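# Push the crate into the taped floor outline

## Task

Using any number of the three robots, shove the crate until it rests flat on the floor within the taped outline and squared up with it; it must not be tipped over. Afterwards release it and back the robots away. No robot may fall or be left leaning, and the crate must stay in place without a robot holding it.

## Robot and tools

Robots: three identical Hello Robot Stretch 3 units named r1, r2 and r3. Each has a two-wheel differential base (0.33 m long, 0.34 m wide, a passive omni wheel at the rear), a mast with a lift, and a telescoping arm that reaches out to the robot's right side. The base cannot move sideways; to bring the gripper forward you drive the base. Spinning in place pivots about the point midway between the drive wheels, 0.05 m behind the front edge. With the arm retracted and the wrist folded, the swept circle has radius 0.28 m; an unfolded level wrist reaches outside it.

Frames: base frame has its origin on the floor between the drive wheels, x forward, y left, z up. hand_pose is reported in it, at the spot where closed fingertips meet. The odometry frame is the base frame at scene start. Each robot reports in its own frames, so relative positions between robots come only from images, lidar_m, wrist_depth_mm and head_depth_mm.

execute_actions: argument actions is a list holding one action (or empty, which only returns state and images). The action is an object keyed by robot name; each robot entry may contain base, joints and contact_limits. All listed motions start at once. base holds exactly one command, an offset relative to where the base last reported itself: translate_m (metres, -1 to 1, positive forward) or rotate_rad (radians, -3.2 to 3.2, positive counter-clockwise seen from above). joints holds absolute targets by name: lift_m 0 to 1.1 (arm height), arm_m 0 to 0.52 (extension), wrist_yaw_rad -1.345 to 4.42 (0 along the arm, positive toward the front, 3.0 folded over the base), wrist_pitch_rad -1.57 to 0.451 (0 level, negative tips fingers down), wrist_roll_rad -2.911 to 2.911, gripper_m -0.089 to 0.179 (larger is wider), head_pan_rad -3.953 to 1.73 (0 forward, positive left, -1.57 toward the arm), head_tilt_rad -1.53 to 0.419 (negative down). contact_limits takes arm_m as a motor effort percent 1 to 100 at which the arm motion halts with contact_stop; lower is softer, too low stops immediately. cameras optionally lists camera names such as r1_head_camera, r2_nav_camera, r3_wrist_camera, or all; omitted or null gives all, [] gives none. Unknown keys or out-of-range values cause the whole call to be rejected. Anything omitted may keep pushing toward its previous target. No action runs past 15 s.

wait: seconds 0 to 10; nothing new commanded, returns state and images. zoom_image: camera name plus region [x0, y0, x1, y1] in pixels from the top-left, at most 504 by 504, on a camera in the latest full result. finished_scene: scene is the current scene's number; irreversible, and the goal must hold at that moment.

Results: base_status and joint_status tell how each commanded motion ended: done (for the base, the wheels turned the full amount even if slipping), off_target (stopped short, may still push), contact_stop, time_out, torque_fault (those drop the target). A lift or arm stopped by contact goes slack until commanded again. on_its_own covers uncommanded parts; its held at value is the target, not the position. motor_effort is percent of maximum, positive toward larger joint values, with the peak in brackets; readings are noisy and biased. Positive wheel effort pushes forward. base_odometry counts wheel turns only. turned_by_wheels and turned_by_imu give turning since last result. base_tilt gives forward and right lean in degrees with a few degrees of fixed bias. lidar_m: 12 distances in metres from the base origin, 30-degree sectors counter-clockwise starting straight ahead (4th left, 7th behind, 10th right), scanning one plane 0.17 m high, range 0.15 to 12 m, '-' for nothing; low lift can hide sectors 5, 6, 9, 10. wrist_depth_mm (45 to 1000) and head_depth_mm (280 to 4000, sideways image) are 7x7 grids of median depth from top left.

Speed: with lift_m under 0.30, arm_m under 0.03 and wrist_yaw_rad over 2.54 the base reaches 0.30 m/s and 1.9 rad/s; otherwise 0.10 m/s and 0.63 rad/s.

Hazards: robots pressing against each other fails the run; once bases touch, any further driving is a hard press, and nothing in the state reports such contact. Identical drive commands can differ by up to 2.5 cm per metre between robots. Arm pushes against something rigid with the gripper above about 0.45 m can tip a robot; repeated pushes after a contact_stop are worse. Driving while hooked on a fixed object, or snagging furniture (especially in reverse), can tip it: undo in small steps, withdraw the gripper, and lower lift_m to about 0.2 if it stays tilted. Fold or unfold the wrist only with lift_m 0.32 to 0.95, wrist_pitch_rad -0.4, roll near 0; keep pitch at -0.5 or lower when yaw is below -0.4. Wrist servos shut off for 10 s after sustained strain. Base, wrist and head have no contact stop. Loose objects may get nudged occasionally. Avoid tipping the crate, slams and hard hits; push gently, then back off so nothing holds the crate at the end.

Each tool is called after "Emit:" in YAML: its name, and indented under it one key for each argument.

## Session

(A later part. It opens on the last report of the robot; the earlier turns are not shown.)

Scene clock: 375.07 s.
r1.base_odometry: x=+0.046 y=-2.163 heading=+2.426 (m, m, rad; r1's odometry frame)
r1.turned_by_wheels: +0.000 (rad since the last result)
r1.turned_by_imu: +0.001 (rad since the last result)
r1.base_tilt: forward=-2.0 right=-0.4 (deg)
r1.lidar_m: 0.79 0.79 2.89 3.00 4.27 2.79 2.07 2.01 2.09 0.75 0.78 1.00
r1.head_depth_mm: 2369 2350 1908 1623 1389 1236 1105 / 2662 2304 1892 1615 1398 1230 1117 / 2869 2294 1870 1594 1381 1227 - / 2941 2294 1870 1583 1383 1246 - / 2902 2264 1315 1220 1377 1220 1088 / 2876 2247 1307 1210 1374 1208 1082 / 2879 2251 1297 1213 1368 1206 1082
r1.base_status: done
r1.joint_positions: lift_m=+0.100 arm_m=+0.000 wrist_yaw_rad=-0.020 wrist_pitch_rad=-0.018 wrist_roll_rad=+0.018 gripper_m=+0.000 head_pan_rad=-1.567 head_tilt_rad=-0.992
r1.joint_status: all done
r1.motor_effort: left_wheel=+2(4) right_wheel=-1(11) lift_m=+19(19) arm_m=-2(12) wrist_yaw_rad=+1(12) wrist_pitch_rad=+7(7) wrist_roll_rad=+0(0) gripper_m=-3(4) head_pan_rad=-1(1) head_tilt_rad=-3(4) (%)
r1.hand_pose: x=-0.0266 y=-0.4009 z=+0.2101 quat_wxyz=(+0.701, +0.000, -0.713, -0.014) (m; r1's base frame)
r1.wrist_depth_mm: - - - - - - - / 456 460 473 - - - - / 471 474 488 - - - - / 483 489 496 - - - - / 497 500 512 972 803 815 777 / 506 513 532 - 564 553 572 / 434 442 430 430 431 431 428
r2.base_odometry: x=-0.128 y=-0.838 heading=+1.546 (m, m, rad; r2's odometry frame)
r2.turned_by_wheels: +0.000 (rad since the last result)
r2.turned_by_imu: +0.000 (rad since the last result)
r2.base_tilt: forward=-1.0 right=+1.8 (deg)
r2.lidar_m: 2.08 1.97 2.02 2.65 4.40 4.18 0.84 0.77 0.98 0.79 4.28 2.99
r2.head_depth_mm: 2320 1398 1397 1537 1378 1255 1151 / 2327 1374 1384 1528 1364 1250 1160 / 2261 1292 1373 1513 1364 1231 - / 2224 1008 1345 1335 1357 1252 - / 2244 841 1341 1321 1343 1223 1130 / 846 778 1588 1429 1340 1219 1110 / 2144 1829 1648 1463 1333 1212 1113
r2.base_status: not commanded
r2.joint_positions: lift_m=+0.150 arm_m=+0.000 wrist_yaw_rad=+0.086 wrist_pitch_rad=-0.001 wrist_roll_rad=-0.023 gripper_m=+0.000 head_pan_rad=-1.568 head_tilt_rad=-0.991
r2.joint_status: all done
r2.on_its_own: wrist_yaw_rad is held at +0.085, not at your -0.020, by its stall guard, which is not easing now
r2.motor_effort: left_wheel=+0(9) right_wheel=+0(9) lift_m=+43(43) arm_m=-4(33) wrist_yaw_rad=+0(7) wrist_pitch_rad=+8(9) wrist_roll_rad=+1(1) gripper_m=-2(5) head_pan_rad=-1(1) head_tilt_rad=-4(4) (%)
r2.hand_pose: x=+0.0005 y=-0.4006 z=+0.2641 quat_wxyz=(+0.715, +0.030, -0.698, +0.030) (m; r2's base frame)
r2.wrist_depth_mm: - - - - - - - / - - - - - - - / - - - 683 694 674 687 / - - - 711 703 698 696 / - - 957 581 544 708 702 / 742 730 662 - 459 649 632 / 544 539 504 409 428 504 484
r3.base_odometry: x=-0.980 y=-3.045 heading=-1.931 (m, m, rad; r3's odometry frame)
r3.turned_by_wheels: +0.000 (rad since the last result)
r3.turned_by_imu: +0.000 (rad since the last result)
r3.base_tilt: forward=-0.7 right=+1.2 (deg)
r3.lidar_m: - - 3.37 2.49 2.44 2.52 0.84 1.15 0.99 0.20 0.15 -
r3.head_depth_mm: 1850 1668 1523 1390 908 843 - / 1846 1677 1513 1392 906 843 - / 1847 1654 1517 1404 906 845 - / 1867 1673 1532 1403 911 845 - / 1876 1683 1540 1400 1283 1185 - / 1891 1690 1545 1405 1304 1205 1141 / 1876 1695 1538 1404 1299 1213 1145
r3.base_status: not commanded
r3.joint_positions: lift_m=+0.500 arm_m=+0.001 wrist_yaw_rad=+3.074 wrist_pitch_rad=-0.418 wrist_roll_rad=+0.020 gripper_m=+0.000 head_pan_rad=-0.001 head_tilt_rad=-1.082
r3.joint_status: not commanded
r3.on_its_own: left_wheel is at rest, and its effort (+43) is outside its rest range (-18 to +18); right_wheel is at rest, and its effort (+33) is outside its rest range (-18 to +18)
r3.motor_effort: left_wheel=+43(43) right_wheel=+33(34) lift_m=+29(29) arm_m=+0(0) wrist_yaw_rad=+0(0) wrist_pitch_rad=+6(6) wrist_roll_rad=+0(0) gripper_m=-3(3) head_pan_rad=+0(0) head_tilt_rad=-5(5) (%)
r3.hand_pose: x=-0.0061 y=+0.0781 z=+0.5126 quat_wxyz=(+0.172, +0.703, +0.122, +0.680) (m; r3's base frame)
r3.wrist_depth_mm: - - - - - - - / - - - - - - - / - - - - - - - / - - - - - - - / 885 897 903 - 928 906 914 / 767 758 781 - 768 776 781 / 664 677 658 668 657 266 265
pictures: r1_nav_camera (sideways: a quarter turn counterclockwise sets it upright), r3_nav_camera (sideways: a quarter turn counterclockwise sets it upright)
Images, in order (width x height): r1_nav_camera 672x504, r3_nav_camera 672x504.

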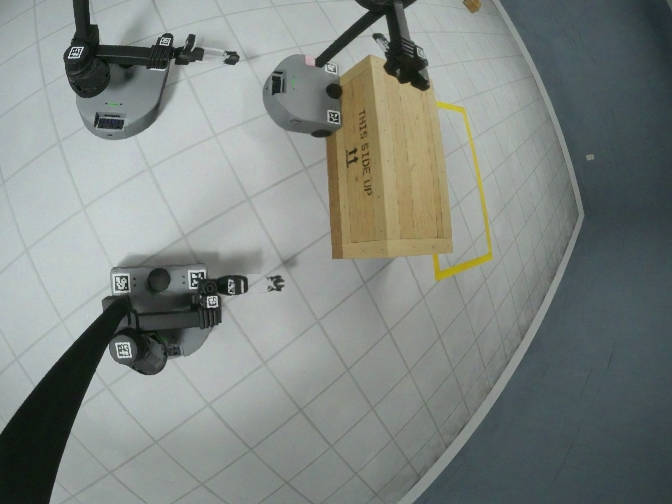

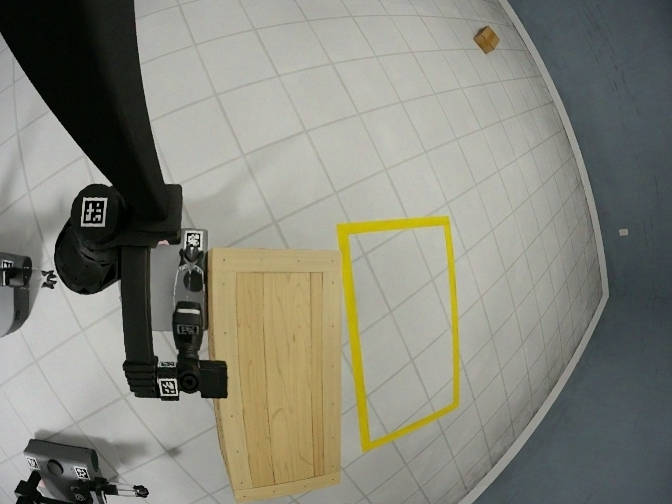

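Emit:
execute_actions:
  actions:
    - {"r1":{"base":{"rotate_rad":-0.90}},"r2":{"base":{"rotate_rad":-1.58},"joints":{"wrist_yaw_rad":1.0}}}
  cameras: []

Emit:
execute_actions:
  actions:
    - {"r1":{"base":{"translate_m":0.36}},"r2":{"base":{"translate_m":0.35}}}
  cameras: []

Emit:
execute_actions:
  actions:
    - {"r1":{"base":{"rotate_rad":0.90}},"r2":{"base":{"rotate_rad":1.625},"joints":{"wrist_yaw_rad":-0.02}}}
  cameras: ["r2_nav_camera"]

Emit:
execute_actions:
  actions:
    - {"r1":{"base":{"translate_m":0.08}},"r2":{"joints":{"arm_m":0.12}}}
  cameras: ["r2_wrist_camera","r1_head_camera"]

Emit:
execute_actions:
  actions:
    - {"r1":{"joints":{"arm_m":0.2},"contact_limits":{"arm_m":13}},"r2":{"joints":{"arm_m":0.25},"contact_limits":{"arm_m":13}}}
  cameras: []

Scene clock: 388.27 s.
r1.base_odometry: x=+0.046 y=-2.163 heading=+1.526 (m, m, rad; r1's odometry frame)
r1.turned_by_wheels: -0.900 (rad since the last result)
r1.turned_by_imu: -0.903 (rad since the last result)
r1.base_tilt: forward=-2.0 right=-0.3 (deg)
r1.lidar_m: 0.81 1.08 0.78 2.77 3.06 3.02 4.22 2.45 2.01 2.01 2.20 0.75
r1.head_depth_mm: 1754 2051 1899 1608 1395 1232 1107 / 1791 2095 1892 1605 1390 1227 1114 / 1799 2110 1886 1597 1394 1223 - / 1835 2123 1878 1592 1386 1241 - / 1876 2159 1862 1589 1376 1215 1086 / 1897 2159 1850 1574 1377 1210 1090 / 1945 2175 1845 1576 1366 1207 1084
r1.base_status: done
r1.joint_positions: lift_m=+0.100 arm_m=+0.000 wrist_yaw_rad=-0.020 wrist_pitch_rad=-0.018 wrist_roll_rad=+0.018 gripper_m=+0.000 head_pan_rad=-1.567 head_tilt_rad=-0.992
r1.joint_status: not commanded
r1.motor_effort: left_wheel=+2(6) right_wheel=-3(6) lift_m=+18(19) arm_m=-3(2) wrist_yaw_rad=+0(1) wrist_pitch_rad=+7(7) wrist_roll_rad=+0(0) gripper_m=-2(2) head_pan_rad=-1(0) head_tilt_rad=-3(3) (%)
r1.hand_pose: x=-0.0266 y=-0.4009 z=+0.2101 quat_wxyz=(+0.701, +0.000, -0.713, -0.014) (m; r1's base frame)
r1.wrist_depth_mm: - - - - - - - / - - - - - - - / - - - - - - - / - - - - - - - / 821 832 807 959 802 797 779 / 565 570 559 - 557 554 553 / 439 439 435 431 427 425 433
r2.base_odometry: x=-0.128 y=-0.838 heading=-0.034 (m, m, rad; r2's odometry frame)
r2.turned_by_wheels: -1.580 (rad since the last result)
r2.turned_by_imu: -1.606 (rad since the last result)
r2.base_tilt: forward=-1.2 right=+1.8 (deg)
r2.lidar_m: 0.79 4.27 3.00 2.09 1.98 2.01 2.62 2.99 4.23 0.71 0.78 0.99
r2.head_depth_mm: 2354 2007 1739 1544 1380 1257 1151 / 2303 1968 1720 1532 1375 1251 1156 / 2279 1950 1704 1526 1366 1249 - / 2254 1923 1674 1509 1358 1252 - / 2153 1878 1146 1343 1342 1245 1125 / 2055 1824 1328 1335 1339 1221 1117 / 2195 1883 1381 1456 1324 1204 1108
r2.base_status: done
r2.joint_positions: lift_m=+0.150 arm_m=+0.000 wrist_yaw_rad=+0.998 wrist_pitch_rad=-0.001 wrist_roll_rad=-0.023 gripper_m=+0.000 head_pan_rad=-1.568 head_tilt_rad=-0.991
r2.joint_status: all done
r2.motor_effort: left_wheel=+2(9) right_wheel=-2(4) lift_m=+43(43) arm_m=-4(4) wrist_yaw_rad=+2(3) wrist_pitch_rad=+8(7) wrist_roll_rad=+1(1) gripper_m=-2(2) head_pan_rad=-1(1) head_tilt_rad=-4(4) (%)
r2.hand_pose: x=+0.1939 y=-0.2842 z=+0.2641 quat_wxyz=(+0.628, +0.335, -0.613, +0.342) (m; r2's base frame)
r2.wrist_depth_mm: - - - - - - - / - - - - - - - / 709 789 962 - - - 578 / 712 804 937 - - - 611 / 579 820 924 - - 857 461 / 484 729 710 - 678 628 391 / 488 538 525 519 513 498 395
r3.base_odometry: x=-0.980 y=-3.045 heading=-1.931 (m, m, rad; r3's odometry frame)
r3.turned_by_wheels: +0.000 (rad since the last result)
r3.turned_by_imu: +0.000 (rad since the last result)
r3.base_tilt: forward=-0.7 right=+1.2 (deg)
r3.lidar_m: - - 3.35 2.49 2.44 2.52 0.83 1.07 0.99 0.20 0.15 -
r3.head_depth_mm: 1858 1678 1526 1398 906 844 - / 1872 1662 1532 1396 910 840 - / 1874 1685 1526 1408 909 846 - / 1861 1684 1537 1401 908 845 - / 1862 1679 1539 1402 1285 1179 - / 1884 1705 1544 1417 1302 1210 1137 / 1887 1691 1541 1419 1307 1212 1143
r3.base_status: not commanded
r3.joint_positions: lift_m=+0.500 arm_m=+0.001 wrist_yaw_rad=+3.074 wrist_pitch_rad=-0.418 wrist_roll_rad=+0.020 gripper_m=+0.000 head_pan_rad=-0.001 head_tilt_rad=-1.082
r3.joint_status: not commanded
r3.on_its_own: left_wheel is at rest, and its effort (+44) is outside its rest range (-18 to +18); right_wheel is at rest, and its effort (+34) is outside its rest range (-18 to +18)
r3.motor_effort: left_wheel=+44(44) right_wheel=+34(34) lift_m=+30(29) arm_m=+0(0) wrist_yaw_rad=+0(0) wrist_pitch_rad=+6(6) wrist_roll_rad=+0(0) gripper_m=-3(3) head_pan_rad=+0(0) head_tilt_rad=-6(6) (%)
r3.hand_pose: x=-0.0061 y=+0.0781 z=+0.5126 quat_wxyz=(+0.172, +0.703, +0.122, +0.680) (m; r3's base frame)
r3.wrist_depth_mm: - - - - - - - / - - - - - - - / - - - - - - - / - - - - - - - / 910 897 892 - 918 922 930 / 769 760 771 - 773 777 754 / 674 661 663 664 648 268 265
pictures: none
No camera images: the call's "cameras" was empty. Leave "cameras" out to get every camera's image.

Scene clock: 393.07 s.
r1.base_odometry: x=+0.062 y=-1.803 heading=+1.526 (m, m, rad; r1's odometry frame)
r1.turned_by_wheels: +0.000 (rad since the last result)
r1.turned_by_imu: +0.002 (rad since the last result)
r1.base_tilt: forward=-1.9 right=-0.4 (deg)
r1.lidar_m: 0.50 0.65 0.52 2.71 2.99 3.33 4.58 2.52 2.08 2.06 0.47 0.46
r1.head_depth_mm: 1799 2125 1908 1618 1395 1230 1106 / 1831 2111 1888 1603 1401 1233 1122 / 1869 2144 1890 1593 1389 1223 - / 1906 2148 1864 1602 1384 1244 - / 1928 2176 1870 1581 1371 1221 1090 / 1968 2208 1851 1572 1373 1197 1085 / 2023 2237 1847 1573 975 1081 1084
r1.base_status: done
r1.joint_positions: lift_m=+0.100 arm_m=+0.000 wrist_yaw_rad=-0.020 wrist_pitch_rad=-0.018 wrist_roll_rad=+0.018 gripper_m=+0.000 head_pan_rad=-1.567 head_tilt_rad=-0.992
r1.joint_status: not commanded
r1.motor_effort: left_wheel=+2(6) right_wheel=-3(3) lift_m=+19(19) arm_m=-3(3) wrist_yaw_rad=+0(0) wrist_pitch_rad=+7(7) wrist_roll_rad=+0(0) gripper_m=-2(2) head_pan_rad=-1(1) head_tilt_rad=-3(4) (%)
r1.hand_pose: x=-0.0266 y=-0.4009 z=+0.2101 quat_wxyz=(+0.701, +0.000, -0.713, -0.014) (m; r1's base frame)
r1.wrist_depth_mm: - - - - - - - / - - - - - - - / - - - - - - - / - - - - - - - / 812 835 809 978 794 801 796 / 574 576 567 - 556 552 544 / 435 438 443 429 423 425 430
r2.base_odometry: x=+0.222 y=-0.850 heading=-0.034 (m, m, rad; r2's odometry frame)
r2.turned_by_wheels: +0.000 (rad since the last result)
r2.turned_by_imu: -0.001 (rad since the last result)
r2.base_tilt: forward=-1.2 right=+1.8 (deg)
r2.lidar_m: 0.49 0.46 3.29 2.30 2.18 2.21 2.89 3.31 3.93 0.45 0.51 0.61
r2.head_depth_mm: 2319 1997 1732 1532 1383 1261 1151 / 2292 1977 1732 1535 1371 1243 1156 / 2256 1932 1717 1521 1361 1241 - / 2155 1855 1670 1046 1309 1248 - / 452 549 696 1098 1178 1245 1132 / 2197 1876 1661 1183 1290 1214 1115 / 2183 1892 1642 1424 1326 1208 1110
r2.base_status: done
r2.joint_positions: lift_m=+0.150 arm_m=+0.000 wrist_yaw_rad=+0.998 wrist_pitch_rad=-0.001 wrist_roll_rad=-0.023 gripper_m=+0.000 head_pan_rad=-1.568 head_tilt_rad=-0.991
r2.joint_status: not commanded
r2.motor_effort: left_wheel=+2(9) right_wheel=-1(1) lift_m=+43(43) arm_m=-4(4) wrist_yaw_rad=+1(2) wrist_pitch_rad=+8(7) wrist_roll_rad=+1(1) gripper_m=-2(2) head_pan_rad=-1(1) head_tilt_rad=-4(3) (%)
r2.hand_pose: x=+0.1939 y=-0.2842 z=+0.2641 quat_wxyz=(+0.628, +0.335, -0.613, +0.342) (m; r2's base frame)
r2.wrist_depth_mm: - - - - - - - / - - - - - - - / 413 471 553 675 - - 365 / 422 476 569 683 - - 368 / 428 487 572 664 999 873 835 / 397 497 581 - 675 389 295 / 296 493 528 512 509 391 249
r3.base_odometry: x=-0.980 y=-3.045 heading=-1.931 (m, m, rad; r3's odometry frame)
r3.turned_by_wheels: +0.000 (rad since the last result)
r3.turned_by_imu: +0.000 (rad since the last result)
r3.base_tilt: forward=-0.8 right=+1.2 (deg)
r3.lidar_m: - - 3.36 2.49 2.44 2.51 0.48 0.70 0.64 0.20 0.15 -
r3.head_depth_mm: 1832 1677 1520 1391 908 843 - / 1855 1664 1527 1403 909 842 - / 1858 1683 1527 1398 912 844 - / 1874 1679 1529 1397 913 846 - / 1877 1681 1528 1411 1284 1179 - / 1879 1690 1541 1405 1298 1214 1140 / 1886 1688 1545 1415 1303 1206 1138
r3.base_status: not commanded
r3.joint_positions: lift_m=+0.500 arm_m=+0.001 wrist_yaw_rad=+3.074 wrist_pitch_rad=-0.418 wrist_roll_rad=+0.020 gripper_m=+0.000 head_pan_rad=-0.001 head_tilt_rad=-1.082
r3.joint_status: not commanded
r3.on_its_own: left_wheel is at rest, and its effort (+44) is outside its rest range (-18 to +18); right_wheel is at rest, and its effort (+34) is outside its rest range (-18 to +18)
r3.motor_effort: left_wheel=+44(44) right_wheel=+34(34) lift_m=+29(29) arm_m=+0(0) wrist_yaw_rad=+0(1) wrist_pitch_rad=+6(6) wrist_roll_rad=+0(0) gripper_m=-3(3) head_pan_rad=+1(0) head_tilt_rad=-5(4) (%)
r3.hand_pose: x=-0.0061 y=+0.0781 z=+0.5126 quat_wxyz=(+0.172, +0.703, +0.122, +0.680) (m; r3's base frame)
r3.wrist_depth_mm: - - - - - - - / - - - - - - - / - - - - - - - / - - - - - - - / 903 891 901 - 905 898 892 / 780 764 757 - 763 778 779 / 656 680 667 666 644 266 267
pictures: none
No camera images: the call's "cameras" was empty. Leave "cameras" out to get every camera's image.

Scene clock: 396.57 s.
r1.base_odometry: x=+0.062 y=-1.803 heading=+2.426 (m, m, rad; r1's odometry frame)
r1.turned_by_wheels: +0.900 (rad since the last result)
r1.turned_by_imu: +0.906 (rad since the last result)
r1.base_tilt: forward=-2.0 right=-0.4 (deg)
r1.lidar_m: 0.52 0.52 2.82 3.30 4.64 2.84 2.13 2.06 0.48 0.46 0.48 0.65
r1.head_depth_mm: 2439 2329 1908 1621 1407 1232 1103 / 2723 2319 1883 1608 1403 1230 1115 / 2973 2286 1889 1143 1082 1228 - / 2944 2285 1874 1118 1028 1246 - / 2933 2292 1847 1113 1023 1214 1095 / 2861 2263 1876 1107 1020 1217 1090 / 2879 2255 1859 1104 1013 1173 1080
r1.base_status: done
r1.joint_positions: lift_m=+0.100 arm_m=+0.000 wrist_yaw_rad=-0.020 wrist_pitch_rad=-0.018 wrist_roll_rad=+0.018 gripper_m=+0.000 head_pan_rad=-1.567 head_tilt_rad=-0.992
r1.joint_status: not commanded
r1.motor_effort: left_wheel=-1(4) right_wheel=+4(6) lift_m=+20(19) arm_m=-2(2) wrist_yaw_rad=+0(0) wrist_pitch_rad=+7(7) wrist_roll_rad=+0(0) gripper_m=-2(3) head_pan_rad=+0(1) head_tilt_rad=-3(3) (%)
r1.hand_pose: x=-0.0266 y=-0.4009 z=+0.2101 quat_wxyz=(+0.701, +0.000, -0.713, -0.014) (m; r1's base frame)
r1.wrist_depth_mm: 192 195 199 203 207 211 - / 198 201 206 210 213 218 - / 204 207 212 215 220 222 - / 209 212 217 221 226 229 - / 214 219 223 226 232 239 782 / 224 226 229 - 241 246 555 / 228 232 237 244 248 253 433
r2.base_odometry: x=+0.222 y=-0.850 heading=+1.591 (m, m, rad; r2's odometry frame)
r2.turned_by_wheels: +1.625 (rad since the last result)
r2.turned_by_imu: +1.649 (rad since the last result)
r2.base_tilt: forward=-1.1 right=+1.8 (deg)
r2.lidar_m: 2.25 2.16 2.24 3.02 4.72 3.71 0.51 0.51 0.60 0.49 0.46 3.13
r2.head_depth_mm: 2371 1997 1222 1131 1358 1257 1148 / 2313 1969 1211 1124 1354 1251 1156 / 2278 1947 1197 708 1333 1238 - / 2240 1920 1185 1067 1188 1134 - / 2218 1907 1180 666 1152 1139 1125 / 2190 1880 1661 616 1141 1198 1116 / 2123 513 600 589 1330 1211 1106
r2.base_status: done
r2.joint_positions: lift_m=+0.150 arm_m=+0.000 wrist_yaw_rad=-0.018 wrist_pitch_rad=-0.001 wrist_roll_rad=-0.023 gripper_m=+0.000 head_pan_rad=-1.568 head_tilt_rad=-0.991
r2.joint_status: all done
r2.motor_effort: left_wheel=-3(9) right_wheel=+2(6) lift_m=+43(43) arm_m=-4(4) wrist_yaw_rad=-2(3) wrist_pitch_rad=+8(7) wrist_roll_rad=+1(1) gripper_m=-2(3) head_pan_rad=-1(1) head_tilt_rad=-4(4) (%)
r2.hand_pose: x=-0.0261 y=-0.4015 z=+0.2641 quat_wxyz=(+0.715, -0.006, -0.699, -0.007) (m; r2's base frame)
r2.wrist_depth_mm: 199 - - - - - - / 197 - - 329 331 331 334 / 200 - 329 337 339 337 339 / 206 - 344 346 350 347 354 / 211 997 355 355 361 361 363 / 217 340 359 - 364 369 374 / 226 252 271 264 260 382 384
r3.base_odometry: x=-0.980 y=-3.045 heading=-1.931 (m, m, rad; r3's odometry frame)
r3.turned_by_wheels: +0.000 (rad since the last result)
r3.turned_by_imu: +0.000 (rad since the last result)
r3.base_tilt: forward=-0.7 right=+1.2 (deg)
r3.lidar_m: - - 3.36 2.49 2.44 2.52 0.49 3.80 0.64 0.20 0.15 -
r3.head_depth_mm: 1855 1673 1516 1393 906 838 - / 1851 1673 1525 1394 906 847 - / 1851 1686 1532 1400 912 844 - / 1878 1688 1533 1404 910 847 - / 1891 1680 1535 1404 1290 1180 - / 1881 1692 1544 1403 1297 1211 1135 / 1875 1690 1537 1415 1303 1220 1137
r3.base_status: not commanded
r3.joint_positions: lift_m=+0.500 arm_m=+0.001 wrist_yaw_rad=+3.074 wrist_pitch_rad=-0.418 wrist_roll_rad=+0.020 gripper_m=+0.000 head_pan_rad=-0.001 head_tilt_rad=-1.082
r3.joint_status: not commanded
r3.on_its_own: left_wheel is at rest, and its effort (+44) is outside its rest range (-18 to +18); right_wheel is at rest, and its effort (+34) is outside its rest range (-18 to +18)
r3.motor_effort: left_wheel=+44(44) right_wheel=+34(34) lift_m=+30(29) arm_m=+0(0) wrist_yaw_rad=+0(0) wrist_pitch_rad=+6(6) wrist_roll_rad=+0(0) gripper_m=-3(3) head_pan_rad=+1(1) head_tilt_rad=-6(6) (%)
r3.hand_pose: x=-0.0061 y=+0.0781 z=+0.5126 quat_wxyz=(+0.172, +0.703, +0.122, +0.680) (m; r3's base frame)
r3.wrist_depth_mm: - - - - - - - / - - - - - - - / - - - - - - - / - - - - - - - / 911 918 916 - 897 917 913 / 769 762 774 - 760 752 757 / 676 656 664 677 646 268 268
pictures: r2_nav_camera (sideways: a quarter turn counterclockwise sets it upright)
Images, in order (width x height): r2_nav_camera 672x504.

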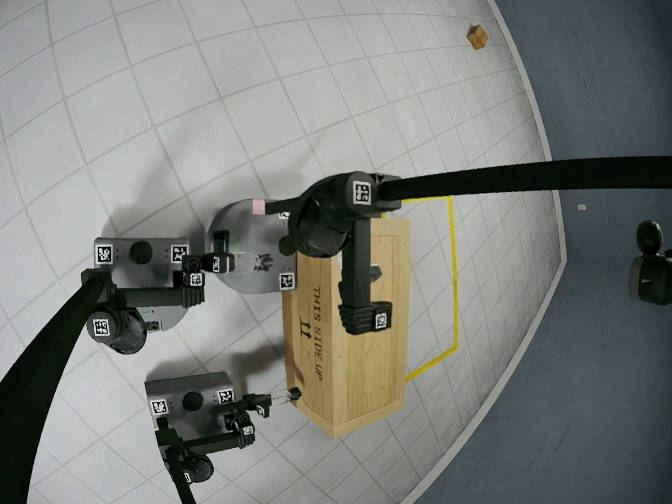

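Scene clock: 398.70 s.
r1.base_odometry: x=+0.002 y=-1.751 heading=+2.426 (m, m, rad; r1's odometry frame)
r1.turned_by_wheels: +0.000 (rad since the last result)
r1.turned_by_imu: +0.001 (rad since the last result)
r1.base_tilt: forward=-2.0 right=-0.4 (deg)
r1.lidar_m: 0.44 0.45 2.75 3.34 4.66 2.94 2.21 2.13 0.48 0.46 0.48 0.59
r1.head_depth_mm: 2563 2327 1911 1619 1406 1233 1099 / 2774 2318 1894 1567 1320 1228 1119 / 2957 2294 1895 1122 1036 1222 - / 2970 2289 1865 1120 1027 1232 - / 2899 2278 1878 1118 1025 1218 1090 / 2902 2256 1863 1109 1027 1193 1093 / 2852 2258 1850 1105 1019 1075 1074
r1.base_status: done
r1.joint_positions: lift_m=+0.100 arm_m=+0.000 wrist_yaw_rad=-0.020 wrist_pitch_rad=-0.018 wrist_roll_rad=+0.018 gripper_m=+0.000 head_pan_rad=-1.567 head_tilt_rad=-0.992
r1.joint_status: not commanded
r1.motor_effort: left_wheel=-1(3) right_wheel=+3(7) lift_m=+19(18) arm_m=-2(3) wrist_yaw_rad=-1(0) wrist_pitch_rad=+7(7) wrist_roll_rad=+0(0) gripper_m=-3(2) head_pan_rad=-1(1) head_tilt_rad=-3(4) (%)
r1.hand_pose: x=-0.0266 y=-0.4009 z=+0.2101 quat_wxyz=(+0.701, +0.000, -0.713, -0.014) (m; r1's base frame)
r1.wrist_depth_mm: 191 194 198 201 205 210 214 / 198 201 204 209 213 216 221 / 204 208 210 215 219 223 228 / 209 212 216 222 225 230 233 / 215 219 223 225 232 239 242 / 221 227 229 - 241 245 249 / 227 232 237 243 246 254 260
r2.base_odometry: x=+0.222 y=-0.850 heading=+1.591 (m, m, rad; r2's odometry frame)
r2.turned_by_wheels: +0.000 (rad since the last result)
r2.turned_by_imu: +0.000 (rad since the last result)
r2.base_tilt: forward=-1.3 right=+1.9 (deg)
r2.lidar_m: 2.26 2.16 2.23 3.01 4.71 3.71 0.44 0.43 0.60 0.49 0.46 3.12
r2.head_depth_mm: 2359 1998 1226 1129 1341 1148 1071 / 2321 1983 1209 1125 1358 1253 1154 / 2273 1950 1203 707 1331 1244 - / 2249 1945 1190 1065 1188 1199 - / 2244 1904 1177 666 1159 1137 1133 / 2210 1886 1659 616 1139 1192 1110 / 2119 513 601 589 1325 1212 1111
r2.base_status: not commanded
r2.joint_positions: lift_m=+0.150 arm_m=+0.120 wrist_yaw_rad=-0.019 wrist_pitch_rad=-0.001 wrist_roll_rad=-0.023 gripper_m=+0.000 head_pan_rad=-1.568 head_tilt_rad=-0.991
r2.joint_status: all done
r2.motor_effort: left_wheel=-3(3) right_wheel=+1(2) lift_m=+43(43) arm_m=+5(5) wrist_yaw_rad=-1(2) wrist_pitch_rad=+8(8) wrist_roll_rad=+1(1) gripper_m=-2(2) head_pan_rad=-1(2) head_tilt_rad=-5(4) (%)
r2.hand_pose: x=-0.0263 y=-0.5208 z=+0.2641 quat_wxyz=(+0.715, -0.006, -0.699, -0.007) (m; r2's base frame)
r2.wrist_depth_mm: - - - - - - - / - 207 208 210 211 212 211 / - 213 214 215 216 218 218 / - 219 220 223 224 225 227 / - 227 228 226 230 232 233 / 738 235 233 - 238 239 241 / 549 245 241 244 246 246 248
r3.base_odometry: x=-0.980 y=-3.045 heading=-1.931 (m, m, rad; r3's odometry frame)
r3.turned_by_wheels: +0.000 (rad since the last result)
r3.turned_by_imu: +0.000 (rad since the last result)
r3.base_tilt: forward=-0.7 right=+1.3 (deg)
r3.lidar_m: - - 3.36 2.49 2.44 2.52 0.49 0.73 0.58 0.20 0.15 -
r3.head_depth_mm: 1852 1669 1518 1394 903 843 - / 1850 1673 1520 1398 909 844 - / 1864 1673 1524 1406 911 845 - / 1872 1679 1528 1397 910 846 - / 1868 1699 1533 1400 1283 1178 - / 1864 1692 1540 1411 1300 1205 1137 / 1896 1700 1537 1420 1303 1215 1147
r3.base_status: not commanded
r3.joint_positions: lift_m=+0.500 arm_m=+0.001 wrist_yaw_rad=+3.074 wrist_pitch_rad=-0.418 wrist_roll_rad=+0.020 gripper_m=+0.000 head_pan_rad=-0.001 head_tilt_rad=-1.082
r3.joint_status: not commanded
r3.on_its_own: left_wheel is at rest, and its effort (+43) is outside its rest range (-18 to +18); right_wheel is at rest, and its effort (+33) is outside its rest range (-18 to +18)
r3.motor_effort: left_wheel=+43(43) right_wheel=+33(34) lift_m=+30(29) arm_m=+0(0) wrist_yaw_rad=+0(0) wrist_pitch_rad=+6(6) wrist_roll_rad=+0(0) gripper_m=-3(3) head_pan_rad=+0(0) head_tilt_rad=-5(6) (%)
r3.hand_pose: x=-0.0061 y=+0.0781 z=+0.5126 quat_wxyz=(+0.172, +0.703, +0.122, +0.680) (m; r3's base frame)
r3.wrist_depth_mm: - - - - - - - / - - - - - - - / - - - - - - - / - - - - - - - / 949 906 889 - 919 940 931 / 776 735 777 - 792 755 787 / 654 660 669 664 652 267 266
pictures: r1_head_camera (sideways: a quarter turn clockwise sets it upright), r2_wrist_camera
Images, in order (width x height): r1_head_camera 896x504, r2_wrist_camera 644x364.

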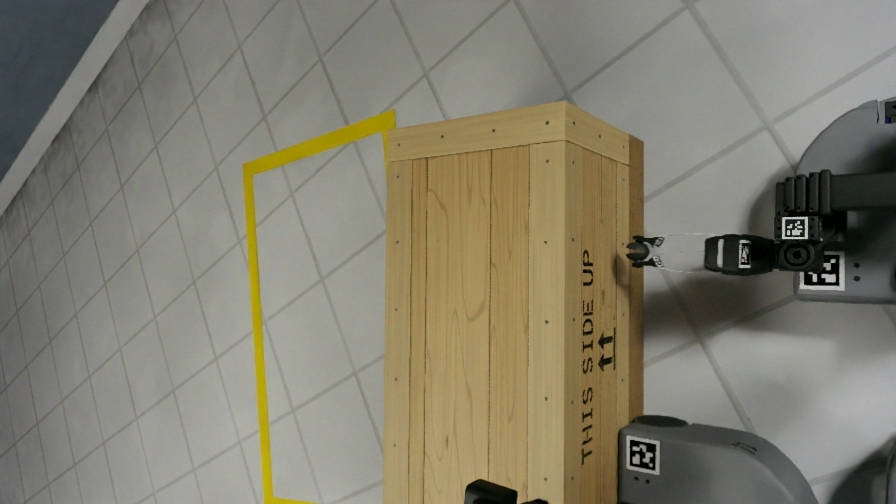

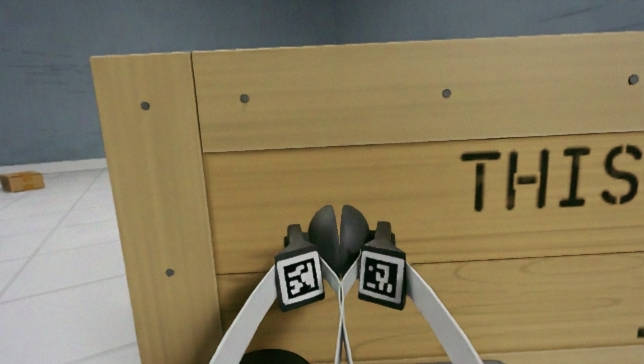

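Scene clock: 400.23 s.
r1.base_odometry: x=+0.002 y=-1.751 heading=+2.426 (m, m, rad; r1's odometry frame)
r1.turned_by_wheels: +0.000 (rad since the last result)
r1.turned_by_imu: +0.000 (rad since the last result)
r1.base_tilt: forward=-1.9 right=-0.3 (deg)
r1.lidar_m: 0.44 0.44 2.75 3.32 4.67 2.94 2.21 2.14 0.48 0.46 0.48 0.59
r1.head_depth_mm: 2534 2314 1911 1611 1406 1235 1109 / 2741 2300 1886 1566 1321 1235 1115 / 2944 2273 1896 1122 1034 1223 - / 2890 2280 1886 1124 1033 1240 - / 2873 2292 1871 1110 1032 1217 1091 / 2870 2268 1853 1114 1021 1199 1085 / 2889 2248 1850 1101 1016 1073 1069
r1.base_status: not commanded
r1.joint_positions: lift_m=+0.100 arm_m=+0.040 wrist_yaw_rad=-0.020 wrist_pitch_rad=-0.019 wrist_roll_rad=+0.018 gripper_m=+0.000 head_pan_rad=-1.567 head_tilt_rad=-0.992
r1.joint_status: arm_m contact_stop (moved +0.040 of +0.200)
r1.on_its_own: arm_m is slack since a contact_stop, until your next command for it (your +0.200 is given up)
r1.motor_effort: left_wheel=-2(2) right_wheel=+3(4) lift_m=+18(19) arm_m=+1(12) wrist_yaw_rad=+0(1) wrist_pitch_rad=+8(8) wrist_roll_rad=+0(0) gripper_m=-3(2) head_pan_rad=+0(1) head_tilt_rad=-3(4) (%)
r1.contact_limits: arm_m 13 (drawing in: default 24, maximum 39; extending or still: default 34, maximum 55)
r1.hand_pose: x=-0.0265 y=-0.4411 z=+0.2098 quat_wxyz=(+0.701, +0.000, -0.713, -0.014) (m; r1's base frame)
r1.wrist_depth_mm: 157 158 161 164 167 171 174 / 161 164 167 169 173 176 180 / 165 168 171 175 178 181 185 / 170 173 176 180 184 188 192 / 175 179 183 185 190 194 198 / 180 184 187 - 195 200 205 / 186 188 194 198 201 206 212
r2.base_odometry: x=+0.222 y=-0.850 heading=+1.591 (m, m, rad; r2's odometry frame)
r2.turned_by_wheels: +0.000 (rad since the last result)
r2.turned_by_imu: +0.000 (rad since the last result)
r2.base_tilt: forward=-1.0 right=+1.8 (deg)
r2.lidar_m: 2.26 2.16 2.23 3.02 4.71 3.69 0.44 0.43 0.60 0.49 0.46 3.11
r2.head_depth_mm: 2351 2004 1220 1130 1352 1148 1077 / 2320 1974 1208 1128 1357 1251 1152 / 2291 1971 1201 706 1324 1244 - / 2246 1932 1188 1060 1220 1205 - / 2251 1919 1177 665 1148 1142 1129 / 2177 1879 1669 616 1136 1202 1115 / 2140 513 601 590 1323 1210 1109
r2.base_status: not commanded
r2.joint_positions: lift_m=+0.150 arm_m=+0.157 wrist_yaw_rad=-0.017 wrist_pitch_rad=-0.001 wrist_roll_rad=-0.023 gripper_m=+0.000 head_pan_rad=-1.568 head_tilt_rad=-0.991
r2.joint_status: arm_m contact_stop (moved +0.038 of +0.130)
r2.on_its_own: arm_m is slack since a contact_stop, until your next command for it (your +0.250 is given up)
r2.motor_effort: left_wheel=-2(5) right_wheel=+1(3) lift_m=+43(43) arm_m=+0(17) wrist_yaw_rad=-2(2) wrist_pitch_rad=+8(8) wrist_roll_rad=+1(1) gripper_m=-3(2) head_pan_rad=-1(2) head_tilt_rad=-4(4) (%)
r2.contact_limits: arm_m 13 (drawing in: default 28, maximum 46; extending or still: default 40, maximum 64)
r2.hand_pose: x=-0.0259 y=-0.5584 z=+0.2639 quat_wxyz=(+0.715, -0.005, -0.699, -0.007) (m; r2's base frame)
r2.wrist_depth_mm: - - - - 170 171 171 / 172 170 171 172 173 174 176 / - 176 176 177 177 179 180 / - 181 182 183 185 186 186 / - 186 188 188 190 190 192 / 715 192 194 - 197 199 198 / 545 199 200 201 203 203 205
r3.base_odometry: x=-0.980 y=-3.045 heading=-1.931 (m, m, rad; r3's odometry frame)
r3.turned_by_wheels: +0.000 (rad since the last result)
r3.turned_by_imu: +0.000 (rad since the last result)
r3.base_tilt: forward=-0.7 right=+1.2 (deg)
r3.lidar_m: - - 3.34 2.50 2.43 2.52 0.49 0.74 0.58 0.20 0.15 -
r3.head_depth_mm: 1849 1681 1521 1388 906 840 - / 1852 1680 1512 1397 907 842 - / 1860 1675 1530 1400 908 847 - / 1867 1695 1522 1397 912 844 - / 1863 1698 1539 1413 1280 1180 - / 1890 1698 1542 1412 1301 1206 1139 / 1894 1704 1540 1408 1303 1216 1140
r3.base_status: not commanded
r3.joint_positions: lift_m=+0.500 arm_m=+0.001 wrist_yaw_rad=+3.074 wrist_pitch_rad=-0.418 wrist_roll_rad=+0.020 gripper_m=+0.000 head_pan_rad=-0.001 head_tilt_rad=-1.082
r3.joint_status: not commanded
r3.on_its_own: left_wheel is at rest, and its effort (+44) is outside its rest range (-18 to +18); right_wheel is at rest, and its effort (+34) is outside its rest range (-18 to +18)
r3.motor_effort: left_wheel=+44(44) right_wheel=+34(34) lift_m=+29(30) arm_m=+0(0) wrist_yaw_rad=+0(0) wrist_pitch_rad=+6(6) wrist_roll_rad=+0(0) gripper_m=-3(3) head_pan_rad=+0(0) head_tilt_rad=-6(6) (%)
r3.hand_pose: x=-0.0061 y=+0.0781 z=+0.5126 quat_wxyz=(+0.172, +0.703, +0.122, +0.680) (m; r3's base frame)
r3.wrist_depth_mm: - - - - - - - / - - - - - - - / - - - - - - - / - - - - - - - / 896 911 917 - 906 934 931 / 755 758 754 - 759 783 764 / 685 679 655 676 648 266 268
pictures: none
No camera images: the call's "cameras" was empty. Leave "cameras" out to get every camera's image.

Emit:
execute_actions:
  actions:
    - {"r1":{"joints":{"arm_m":0.395},"contact_limits":{"arm_m":100}},"r2":{"joints":{"arm_m":0.516},"contact_limits":{"arm_m":100}},"r3":{"base":{"translate_m":0.375}}}
  cameras: ["r1_head_camera","r2_wrist_camera"]

Emit:
execute_actions:
  actions:
    - {"r1":{"joints":{"arm_m":0.0},"base":{"translate_m":-0.3}},"r2":{"joints":{"arm_m":0.0}}}
  cameras: ["r1_head_camera","r3_nav_camera"]

Scene clock: 407.83 s.
r1.base_odometry: x=+0.002 y=-1.751 heading=+2.426 (m, m, rad; r1's odometry frame)
r1.turned_by_wheels: +0.000 (rad since the last result)
r1.turned_by_imu: -0.017 (rad since the last result)
r1.base_tilt: forward=-1.9 right=-0.4 (deg)
r1.lidar_m: 0.45 0.45 2.73 3.34 3.47 2.97 2.21 2.13 0.49 0.47 0.49 0.60
r1.head_depth_mm: 2490 2314 1904 1617 1389 1236 1101 / 2745 2300 1892 1566 1337 1232 1124 / 2939 2327 1885 1122 1044 1221 - / 2932 2289 1858 1120 1040 1260 - / 2914 2294 1857 1115 1041 1220 1095 / 2922 2283 1874 1112 1046 1193 1083 / 2852 2240 1833 1103 1042 1074 1071
r1.base_status: not commanded
r1.joint_positions: lift_m=+0.100 arm_m=+0.050 wrist_yaw_rad=-0.012 wrist_pitch_rad=-0.019 wrist_roll_rad=+0.018 gripper_m=+0.000 head_pan_rad=-1.567 head_tilt_rad=-0.992
r1.joint_status: arm_m contact_stop (moved +0.009 of +0.355)
r1.on_its_own: arm_m is slack since a contact_stop, until your next command for it (your +0.395 is given up)
r1.motor_effort: left_wheel=+1(8) right_wheel=-1(24) lift_m=+19(19) arm_m=+1(53) wrist_yaw_rad=-9(33) wrist_pitch_rad=+8(11) wrist_roll_rad=+0(0) gripper_m=-3(7) head_pan_rad=+0(0) head_tilt_rad=-4(4) (%)
r1.contact_limits: arm_m 55 (drawing in: default 24, maximum 39; extending or still: default 34, maximum 55)
r1.hand_pose: x=-0.0245 y=-0.4506 z=+0.2098 quat_wxyz=(+0.701, +0.003, -0.713, -0.011) (m; r1's base frame)
r1.wrist_depth_mm: 158 160 163 165 167 171 173 / 163 166 168 170 174 177 178 / 169 170 173 175 179 182 184 / 172 175 177 182 184 186 189 / 177 180 184 184 189 194 195 / 183 185 189 - 197 199 204 / 189 192 195 199 200 206 209
r2.base_odometry: x=+0.222 y=-0.850 heading=+1.591 (m, m, rad; r2's odometry frame)
r2.turned_by_wheels: +0.000 (rad since the last result)
r2.turned_by_imu: -0.012 (rad since the last result)
r2.base_tilt: forward=-1.2 right=+1.7 (deg)
r2.lidar_m: 2.26 2.17 2.23 2.99 4.72 3.75 0.44 0.44 0.62 0.52 0.48 3.17
r2.head_depth_mm: 2324 1979 1219 1136 1361 1148 1071 / 2285 1972 1214 1127 1357 1257 1154 / 2292 1924 1170 1109 1348 1240 - / 2229 1934 1180 1105 1222 1208 - / 2213 1919 1178 658 1156 1185 1128 / 2193 1895 690 622 1167 1201 1119 / 467 527 635 621 1326 1209 1106
r2.base_status: not commanded
r2.joint_positions: lift_m=+0.150 arm_m=+0.177 wrist_yaw_rad=+0.021 wrist_pitch_rad=-0.001 wrist_roll_rad=-0.023 gripper_m=+0.000 head_pan_rad=-1.569 head_tilt_rad=-0.992
r2.joint_status: arm_m contact_stop (moved +0.020 of +0.359)
r2.on_its_own: wrist_yaw_rad is held at +0.020, not at your -0.020, by its stall guard, which is not easing now; arm_m is slack since a contact_stop, until your next command for it (your +0.516 is given up)
r2.motor_effort: left_wheel=+1(41) right_wheel=-1(19) lift_m=+42(43) arm_m=+0(71) wrist_yaw_rad=-1(35) wrist_pitch_rad=+8(56) wrist_roll_rad=+1(1) gripper_m=-3(10) head_pan_rad=-1(1) head_tilt_rad=-4(5) (%)
r2.contact_limits: arm_m 64 (drawing in: default 28, maximum 46; extending or still: default 40, maximum 64)
r2.hand_pose: x=-0.0162 y=-0.5782 z=+0.2640 quat_wxyz=(+0.715, +0.008, -0.699, +0.007) (m; r2's base frame)
r2.wrist_depth_mm: - - - - 170 167 165 / - 176 175 173 171 170 169 / - 181 180 178 176 174 173 / - 187 186 185 182 181 180 / - 193 192 189 188 188 185 / 728 199 198 - 193 192 192 / 546 206 205 202 202 198 196
r3.base_odometry: x=-1.112 y=-3.396 heading=-1.930 (m, m, rad; r3's odometry frame)
r3.turned_by_wheels: +0.000 (rad since the last result)
r3.turned_by_imu: -0.023 (rad since the last result)
r3.base_tilt: forward=-0.7 right=+1.3 (deg)
r3.lidar_m: - - 3.44 2.53 2.46 2.53 0.51 0.62 0.59 0.20 0.15 -
r3.head_depth_mm: 1839 1677 1528 1391 909 841 - / 1862 1673 1523 1400 909 845 - / 1872 1676 1534 1404 912 847 - / 1867 1683 1524 1398 912 844 - / 1871 1681 1538 1399 1261 866 - / 1867 1694 1541 1401 1305 1201 1135 / 1891 1708 1546 1415 1304 1206 1139
r3.base_status: translate_m off_target (by the wheels' count: +0.3747 of +0.3750)
r3.joint_positions: lift_m=+0.500 arm_m=+0.001 wrist_yaw_rad=+3.074 wrist_pitch_rad=-0.418 wrist_roll_rad=+0.020 gripper_m=+0.000 head_pan_rad=-0.001 head_tilt_rad=-1.082
r3.joint_status: not commanded
r3.on_its_own: left_wheel is at rest, and its effort (+42) is outside its rest range (-18 to +18); right_wheel is at rest, and its effort (+40) is outside its rest range (-18 to +18)
r3.motor_effort: left_wheel=+42(64) right_wheel=+40(100) lift_m=+30(30) arm_m=+0(0) wrist_yaw_rad=+1(2) wrist_pitch_rad=+6(7) wrist_roll_rad=+0(0) gripper_m=-3(3) head_pan_rad=+0(0) head_tilt_rad=-6(6) (%)
r3.hand_pose: x=-0.0060 y=+0.0781 z=+0.5127 quat_wxyz=(+0.172, +0.703, +0.122, +0.680) (m; r3's base frame)
r3.wrist_depth_mm: - - - - - - - / - - - - - - - / - - - - - - - / - - - - - - - / 909 921 918 - 888 939 942 / 770 766 776 - 781 759 768 / 651 680 671 664 298 264 268
pictures: r1_head_camera (sideways: a quarter turn clockwise sets it upright), r2_wrist_camera
Images, in order (width x height): r1_head_camera 896x504, r2_wrist_camera 644x364.

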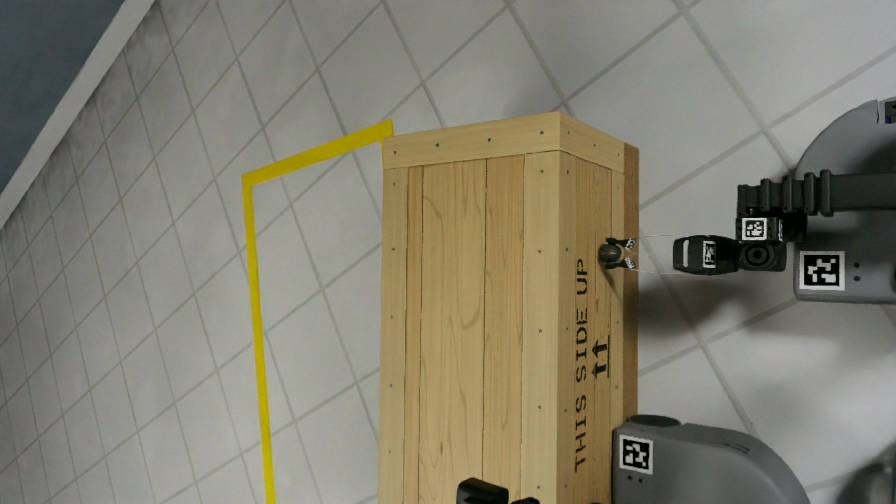

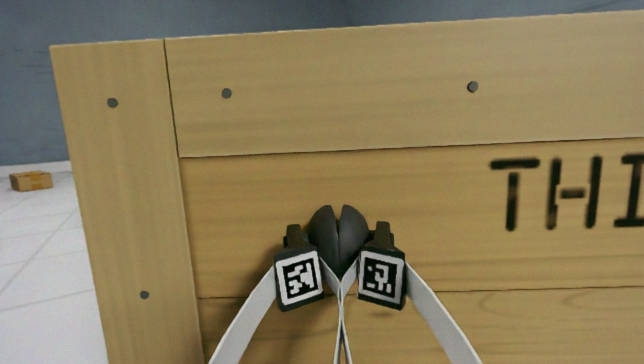

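not run: a stop came earlier in this reply.

Emit:
execute_actions:
  actions:
    - {"r1":{"joints":{"arm_m":0.39},"contact_limits":{"arm_m":100}},"r2":{"joints":{"arm_m":0.516},"contact_limits":{"arm_m":100}},"r3":{"base":{"translate_m":0.355}}}
  cameras: ["r1_head_camera","r2_wrist_camera"]

Emit:
execute_actions:
  actions:
    - {"r1":{"joints":{"arm_m":0.0},"base":{"translate_m":-0.3}},"r2":{"joints":{"arm_m":0.0}}}
  cameras: ["r1_head_camera","r3_nav_camera"]

Scene clock: 420.37 s.
r1.base_odometry: x=+0.002 y=-1.751 heading=+2.426 (m, m, rad; r1's odometry frame)
r1.turned_by_wheels: +0.000 (rad since the last result)
r1.turned_by_imu: -0.010 (rad since the last result)
r1.base_tilt: forward=-2.0 right=-0.3 (deg)
r1.lidar_m: 0.43 0.42 2.73 3.32 3.39 3.06 2.22 2.13 0.86 0.79 0.79 0.82
r1.head_depth_mm: 2463 2322 1896 1611 1397 1230 1103 / 2720 2321 1895 1610 1393 1230 1120 / 2942 2302 1329 1352 1401 1225 - / 2911 2279 1319 1293 1338 1226 - / 2910 2268 1311 1268 1373 1221 1090 / 2894 2235 1307 1231 1152 1192 1086 / 2839 2245 1235 1185 1187 1186 821
r1.base_status: not commanded
r1.joint_positions: lift_m=+0.100 arm_m=+0.373 wrist_yaw_rad=-0.005 wrist_pitch_rad=-0.018 wrist_roll_rad=+0.018 gripper_m=+0.000 head_pan_rad=-1.567 head_tilt_rad=-0.992
r1.joint_status: arm_m contact_stop (moved +0.323 of +0.340)
r1.on_its_own: arm_m is slack since a contact_stop, until your next command for it (your +0.390 is given up); wrist_yaw_rad is at rest, and its effort (-16) is outside its rest range (-12 to +12)
r1.motor_effort: left_wheel=+3(8) right_wheel=-6(11) lift_m=+18(19) arm_m=+1(53) wrist_yaw_rad=-16(32) wrist_pitch_rad=+7(15) wrist_roll_rad=+0(0) gripper_m=-2(9) head_pan_rad=-1(1) head_tilt_rad=-2(3) (%)
r1.contact_limits: arm_m 55 (drawing in: default 24, maximum 39; extending or still: default 34, maximum 55)
r1.hand_pose: x=-0.0228 y=-0.7735 z=+0.2103 quat_wxyz=(+0.701, +0.005, -0.713, -0.008) (m; r1's base frame)
r1.wrist_depth_mm: 146 151 158 166 175 184 194 / 149 156 163 170 180 190 200 / 154 159 167 177 185 196 207 / 158 164 172 182 192 203 215 / 162 169 176 187 197 210 222 / 166 174 180 - 206 219 232 / 171 178 189 198 211 224 239
r2.base_odometry: x=+0.222 y=-0.850 heading=+1.590 (m, m, rad; r2's odometry frame)
r2.turned_by_wheels: -0.001 (rad since the last result)
r2.turned_by_imu: -0.201 (rad since the last result)
r2.base_tilt: forward=-1.0 right=+1.9 (deg)
r2.lidar_m: 2.48 2.19 2.19 2.60 4.65 4.67 0.47 0.41 1.05 0.78 0.72 4.02
r2.head_depth_mm: 2328 1990 1709 1477 1362 1097 1051 / 2314 1385 1442 1457 1372 1206 1146 / 2253 1363 1420 1515 1362 1239 - / 2241 1361 1357 1475 1350 1236 - / 2232 848 1274 1297 1322 1223 1132 / 2205 976 1223 1283 1296 1218 1120 / 2170 1309 753 1305 1307 1208 1102
r2.base_status: not commanded
r2.joint_positions: lift_m=+0.150 arm_m=+0.515 wrist_yaw_rad=+0.759 wrist_pitch_rad=+0.001 wrist_roll_rad=-0.017 gripper_m=+0.000 head_pan_rad=-1.570 head_tilt_rad=-0.992
r2.joint_status: all done
r2.on_its_own: wrist_yaw_rad is held at +0.748, not at your -0.020, by its stall guard, which is not easing now; left_wheel is at rest, and its effort (-28) is outside its rest range (-18 to +18); right_wheel is at rest, and its effort (+27) is outside its rest range (-18 to +18); arm_m is at rest, and its effort (+18) is outside its rest range (-14 to +14)
r2.motor_effort: left_wheel=-28(32) right_wheel=+27(27) lift_m=+41(42) arm_m=+18(66) wrist_yaw_rad=-9(96) wrist_pitch_rad=+7(82) wrist_roll_rad=-1(3) gripper_m=-5(21) head_pan_rad=+1(1) head_tilt_rad=-3(4) (%)
r2.contact_limits: arm_m 64 (drawing in: default 28, maximum 46; extending or still: default 40, maximum 64)
r2.hand_pose: x=+0.1549 y=-0.8457 z=+0.2644 quat_wxyz=(+0.663, +0.260, -0.651, +0.264) (m; r2's base frame)
r2.wrist_depth_mm: - - - - 148 133 120 / - 235 197 171 152 135 123 / - 243 204 177 156 139 126 / - - 214 184 160 143 129 / - 959 224 - 165 148 133 / 757 689 236 - 167 151 136 / 554 273 242 206 181 156 140
r3.base_odometry: x=-1.236 y=-3.728 heading=-1.930 (m, m, rad; r3's odometry frame)
r3.turned_by_wheels: +0.001 (rad since the last result)
r3.turned_by_imu: +0.123 (rad since the last result)
r3.base_tilt: forward=-0.7 right=+1.2 (deg)
r3.lidar_m: - - 3.26 2.59 2.57 2.78 0.78 0.78 2.77 0.20 0.15 -
r3.head_depth_mm: 1853 1665 1514 1391 906 841 - / 1864 1662 1521 1396 904 844 - / 1861 1677 1530 1403 909 849 - / 1870 1687 1521 1406 911 847 - / 1884 1691 1530 1414 1288 1188 - / 1891 1695 1533 1403 1302 1212 1140 / 1890 1698 1535 1412 1302 1205 1138
r3.base_status: translate_m off_target (by the wheels' count: +0.3547 of +0.3550)
r3.joint_positions: lift_m=+0.500 arm_m=+0.001 wrist_yaw_rad=+3.074 wrist_pitch_rad=-0.418 wrist_roll_rad=+0.020 gripper_m=+0.000 head_pan_rad=-0.001 head_tilt_rad=-1.082
r3.joint_status: not commanded
r3.on_its_own: left_wheel is at rest, and its effort (+43) is outside its rest range (-18 to +18); right_wheel is at rest, and its effort (+35) is outside its rest range (-18 to +18)
r3.motor_effort: left_wheel=+43(60) right_wheel=+35(100) lift_m=+30(30) arm_m=+0(0) wrist_yaw_rad=+0(1) wrist_pitch_rad=+6(7) wrist_roll_rad=+1(0) gripper_m=-3(3) head_pan_rad=+1(0) head_tilt_rad=-4(4) (%)
r3.hand_pose: x=-0.0060 y=+0.0781 z=+0.5126 quat_wxyz=(+0.172, +0.703, +0.122, +0.680) (m; r3's base frame)
r3.wrist_depth_mm: - - - - - - - / - - - - - - - / - - - - - - - / - - - - - - - / 917 891 928 - 916 902 924 / 761 767 758 - 773 781 781 / 666 673 658 653 658 666 681
pictures: r1_head_camera (sideways: a quarter turn clockwise sets it upright), r2_wrist_camera
Images, in order (width x height): r1_head_camera 896x504, r2_wrist_camera 644x364.

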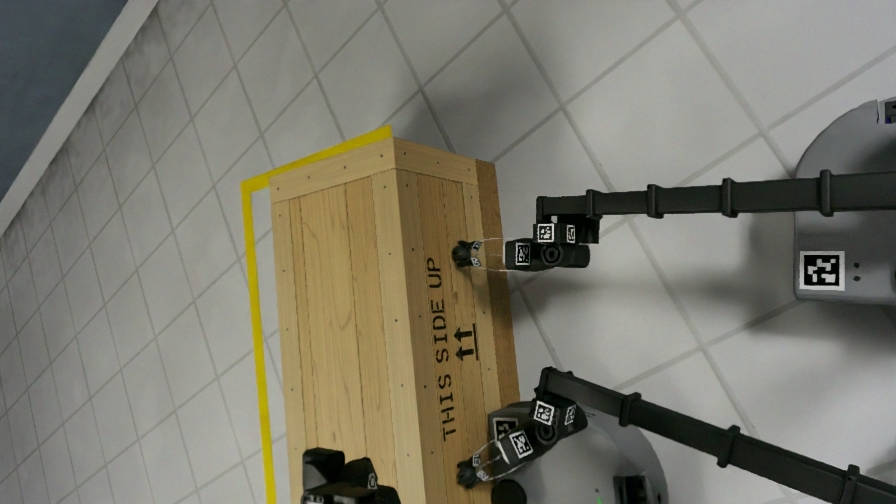

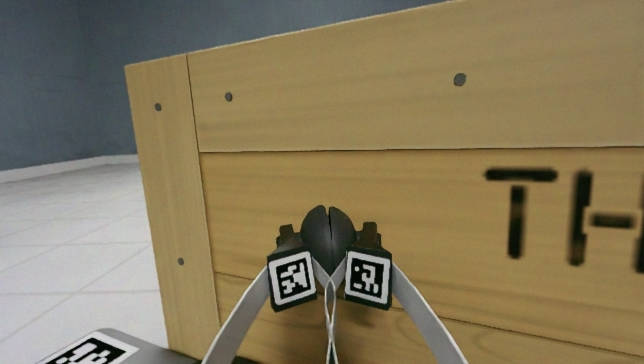

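not run: a stop came earlier in this reply.

Emit:
execute_actions:
  actions:
    - {"r1":{"joints":{"arm_m":0.0},"base":{"translate_m":-0.3}},"r2":{"joints":{"arm_m":0.0,"wrist_yaw_rad":1.0},"base":{"translate_m":0.0}}}
  cameras: ["r1_head_camera","r3_nav_camera","r2_head_camera"]

Scene clock: 427.43 s.
r1.base_odometry: x=+0.228 y=-1.948 heading=+2.426 (m, m, rad; r1's odometry frame)
r1.turned_by_wheels: +0.000 (rad since the last result)
r1.turned_by_imu: +0.002 (rad since the last result)
r1.base_tilt: forward=-1.9 right=-0.4 (deg)
r1.lidar_m: 0.71 0.73 3.00 3.29 4.51 2.65 1.95 1.87 1.94 0.83 0.84 1.00
r1.head_depth_mm: 2147 2269 1896 1600 1400 1237 1104 / 2462 2311 1897 1610 1396 1229 1117 / 2741 2313 1879 1593 1383 1226 - / 2902 2303 1877 1590 1396 1236 - / 2885 2272 1338 1338 1380 1225 1087 / 2843 2246 1297 1303 1370 1216 1086 / 2848 2259 1299 1270 1371 1206 1084
r1.base_status: done
r1.joint_positions: lift_m=+0.100 arm_m=+0.000 wrist_yaw_rad=-0.020 wrist_pitch_rad=-0.018 wrist_roll_rad=+0.018 gripper_m=+0.000 head_pan_rad=-1.567 head_tilt_rad=-0.992
r1.joint_status: all done
r1.motor_effort: left_wheel=+0(3) right_wheel=+0(11) lift_m=+18(18) arm_m=-2(3) wrist_yaw_rad=+0(16) wrist_pitch_rad=+7(7) wrist_roll_rad=+0(0) gripper_m=-2(2) head_pan_rad=+0(1) head_tilt_rad=-3(3) (%)
r1.hand_pose: x=-0.0266 y=-0.4009 z=+0.2101 quat_wxyz=(+0.701, +0.000, -0.713, -0.014) (m; r1's base frame)
r1.wrist_depth_mm: - - - - - - - / 491 515 537 - - - - / 508 532 561 - - - - / 512 542 571 - - - - / 530 553 588 994 795 798 777 / 537 564 558 - 566 560 556 / 440 431 430 433 431 432 425
r2.base_odometry: x=+0.222 y=-0.850 heading=+1.590 (m, m, rad; r2's odometry frame)
r2.turned_by_wheels: +0.000 (rad since the last result)
r2.turned_by_imu: -0.001 (rad since the last result)
r2.base_tilt: forward=-1.1 right=+1.8 (deg)
r2.lidar_m: 2.48 2.19 2.19 2.60 4.65 4.66 0.77 0.70 1.05 0.78 0.73 4.03
r2.head_depth_mm: 2314 1979 1698 1543 1387 1247 1151 / 2302 1378 1516 1534 1378 1250 1153 / 2276 1372 1429 1516 1364 1248 - / 2206 1357 1355 1505 1367 1254 - / 2240 852 1284 1306 1315 1245 1132 / 2207 975 1228 1291 1309 1211 1118 / 2164 1312 752 1311 1315 1207 1111
r2.base_status: done
r2.joint_positions: lift_m=+0.150 arm_m=+0.000 wrist_yaw_rad=+1.000 wrist_pitch_rad=+0.001 wrist_roll_rad=-0.017 gripper_m=+0.000 head_pan_rad=-1.570 head_tilt_rad=-0.992
r2.joint_status: all done
r2.motor_effort: left_wheel=+0(24) right_wheel=+0(24) lift_m=+42(41) arm_m=-4(17) wrist_yaw_rad=+0(17) wrist_pitch_rad=+8(7) wrist_roll_rad=-1(1) gripper_m=-2(5) head_pan_rad=+0(0) head_tilt_rad=-3(3) (%)
r2.hand_pose: x=+0.1942 y=-0.2838 z=+0.2644 quat_wxyz=(+0.626, +0.336, -0.615, +0.342) (m; r2's base frame)
r2.wrist_depth_mm: - - - - - - - / - - - - - - - / - - - - - - 506 / - - - - - - 516 / - - - - 987 470 452 / 751 736 722 - 678 373 321 / 550 543 531 522 508 365 306
r3.base_odometry: x=-1.236 y=-3.728 heading=-1.930 (m, m, rad; r3's odometry frame)
r3.turned_by_wheels: +0.000 (rad since the last result)
r3.turned_by_imu: +0.000 (rad since the last result)
r3.base_tilt: forward=-0.7 right=+1.2 (deg)
r3.lidar_m: - - 3.26 2.60 2.58 2.76 0.78 0.98 2.77 0.20 0.15 -
r3.head_depth_mm: 1858 1668 1524 1396 904 844 - / 1872 1683 1525 1384 909 844 - / 1858 1677 1511 1403 912 846 - / 1871 1675 1524 1405 911 843 - / 1881 1693 1534 1411 1289 1182 - / 1878 1697 1533 1410 1300 1203 1138 / 1888 1702 1540 1408 1298 1214 1139
r3.base_status: not commanded
r3.joint_positions: lift_m=+0.500 arm_m=+0.001 wrist_yaw_rad=+3.074 wrist_pitch_rad=-0.418 wrist_roll_rad=+0.020 gripper_m=+0.000 head_pan_rad=-0.001 head_tilt_rad=-1.082
r3.joint_status: not commanded
r3.on_its_own: left_wheel is at rest, and its effort (+43) is outside its rest range (-18 to +18); right_wheel is at rest, and its effort (+36) is outside its rest range (-18 to +18)
r3.motor_effort: left_wheel=+43(43) right_wheel=+36(36) lift_m=+30(30) arm_m=+0(0) wrist_yaw_rad=+0(1) wrist_pitch_rad=+6(6) wrist_roll_rad=+0(0) gripper_m=-3(3) head_pan_rad=+0(0) head_tilt_rad=-5(4) (%)
r3.hand_pose: x=-0.0060 y=+0.0781 z=+0.5126 quat_wxyz=(+0.172, +0.703, +0.122, +0.680) (m; r3's base frame)
r3.wrist_depth_mm: - - - - - - - / - - - - - - - / - - - - - - - / - - - - - - - / 892 913 908 - 925 918 927 / 754 764 767 - 783 774 763 / 658 664 658 671 664 666 657
pictures: r1_head_camera (sideways: a quarter turn clockwise sets it upright), r2_head_camera (sideways: a quarter turn clockwise sets it upright), r3_nav_camera (sideways: a quarter turn counterclockwise sets it upright)
Images, in order (width x height): r1_head_camera 896x504, r2_head_camera 896x504, r3_nav_camera 672x504.

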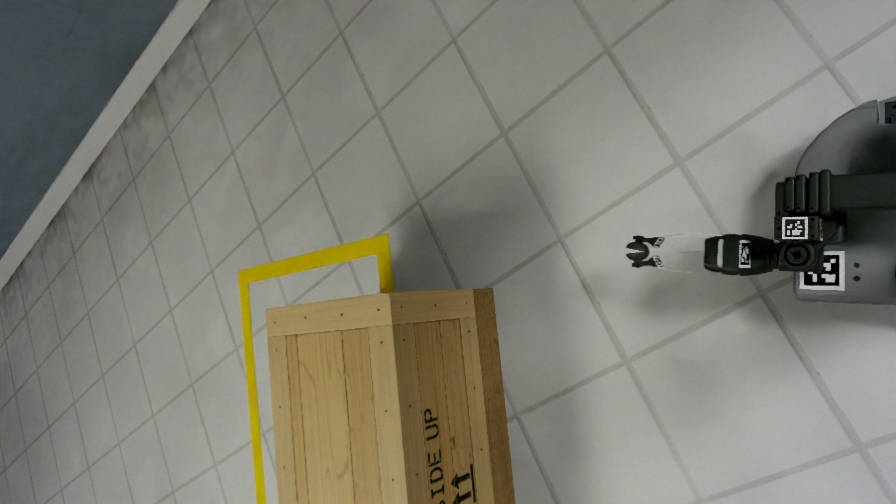

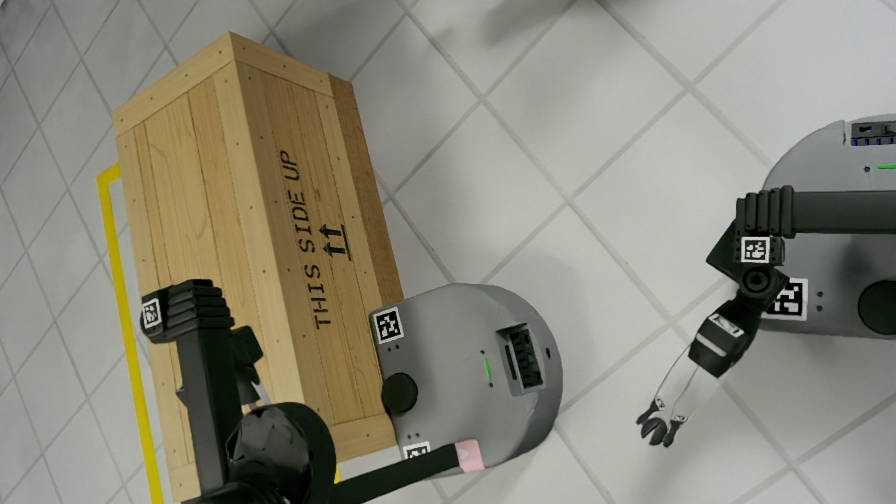

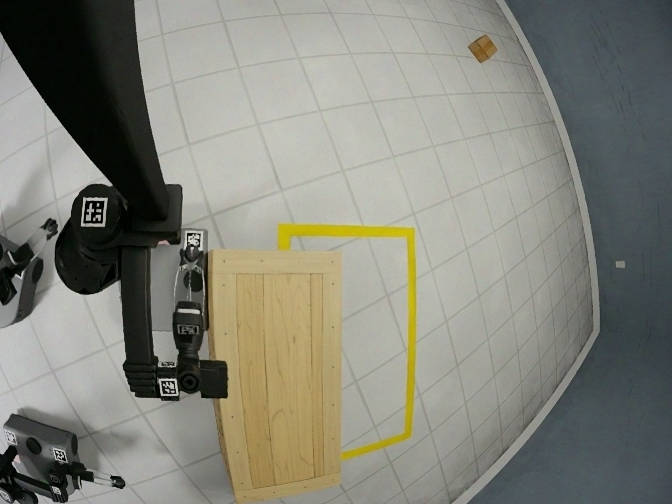

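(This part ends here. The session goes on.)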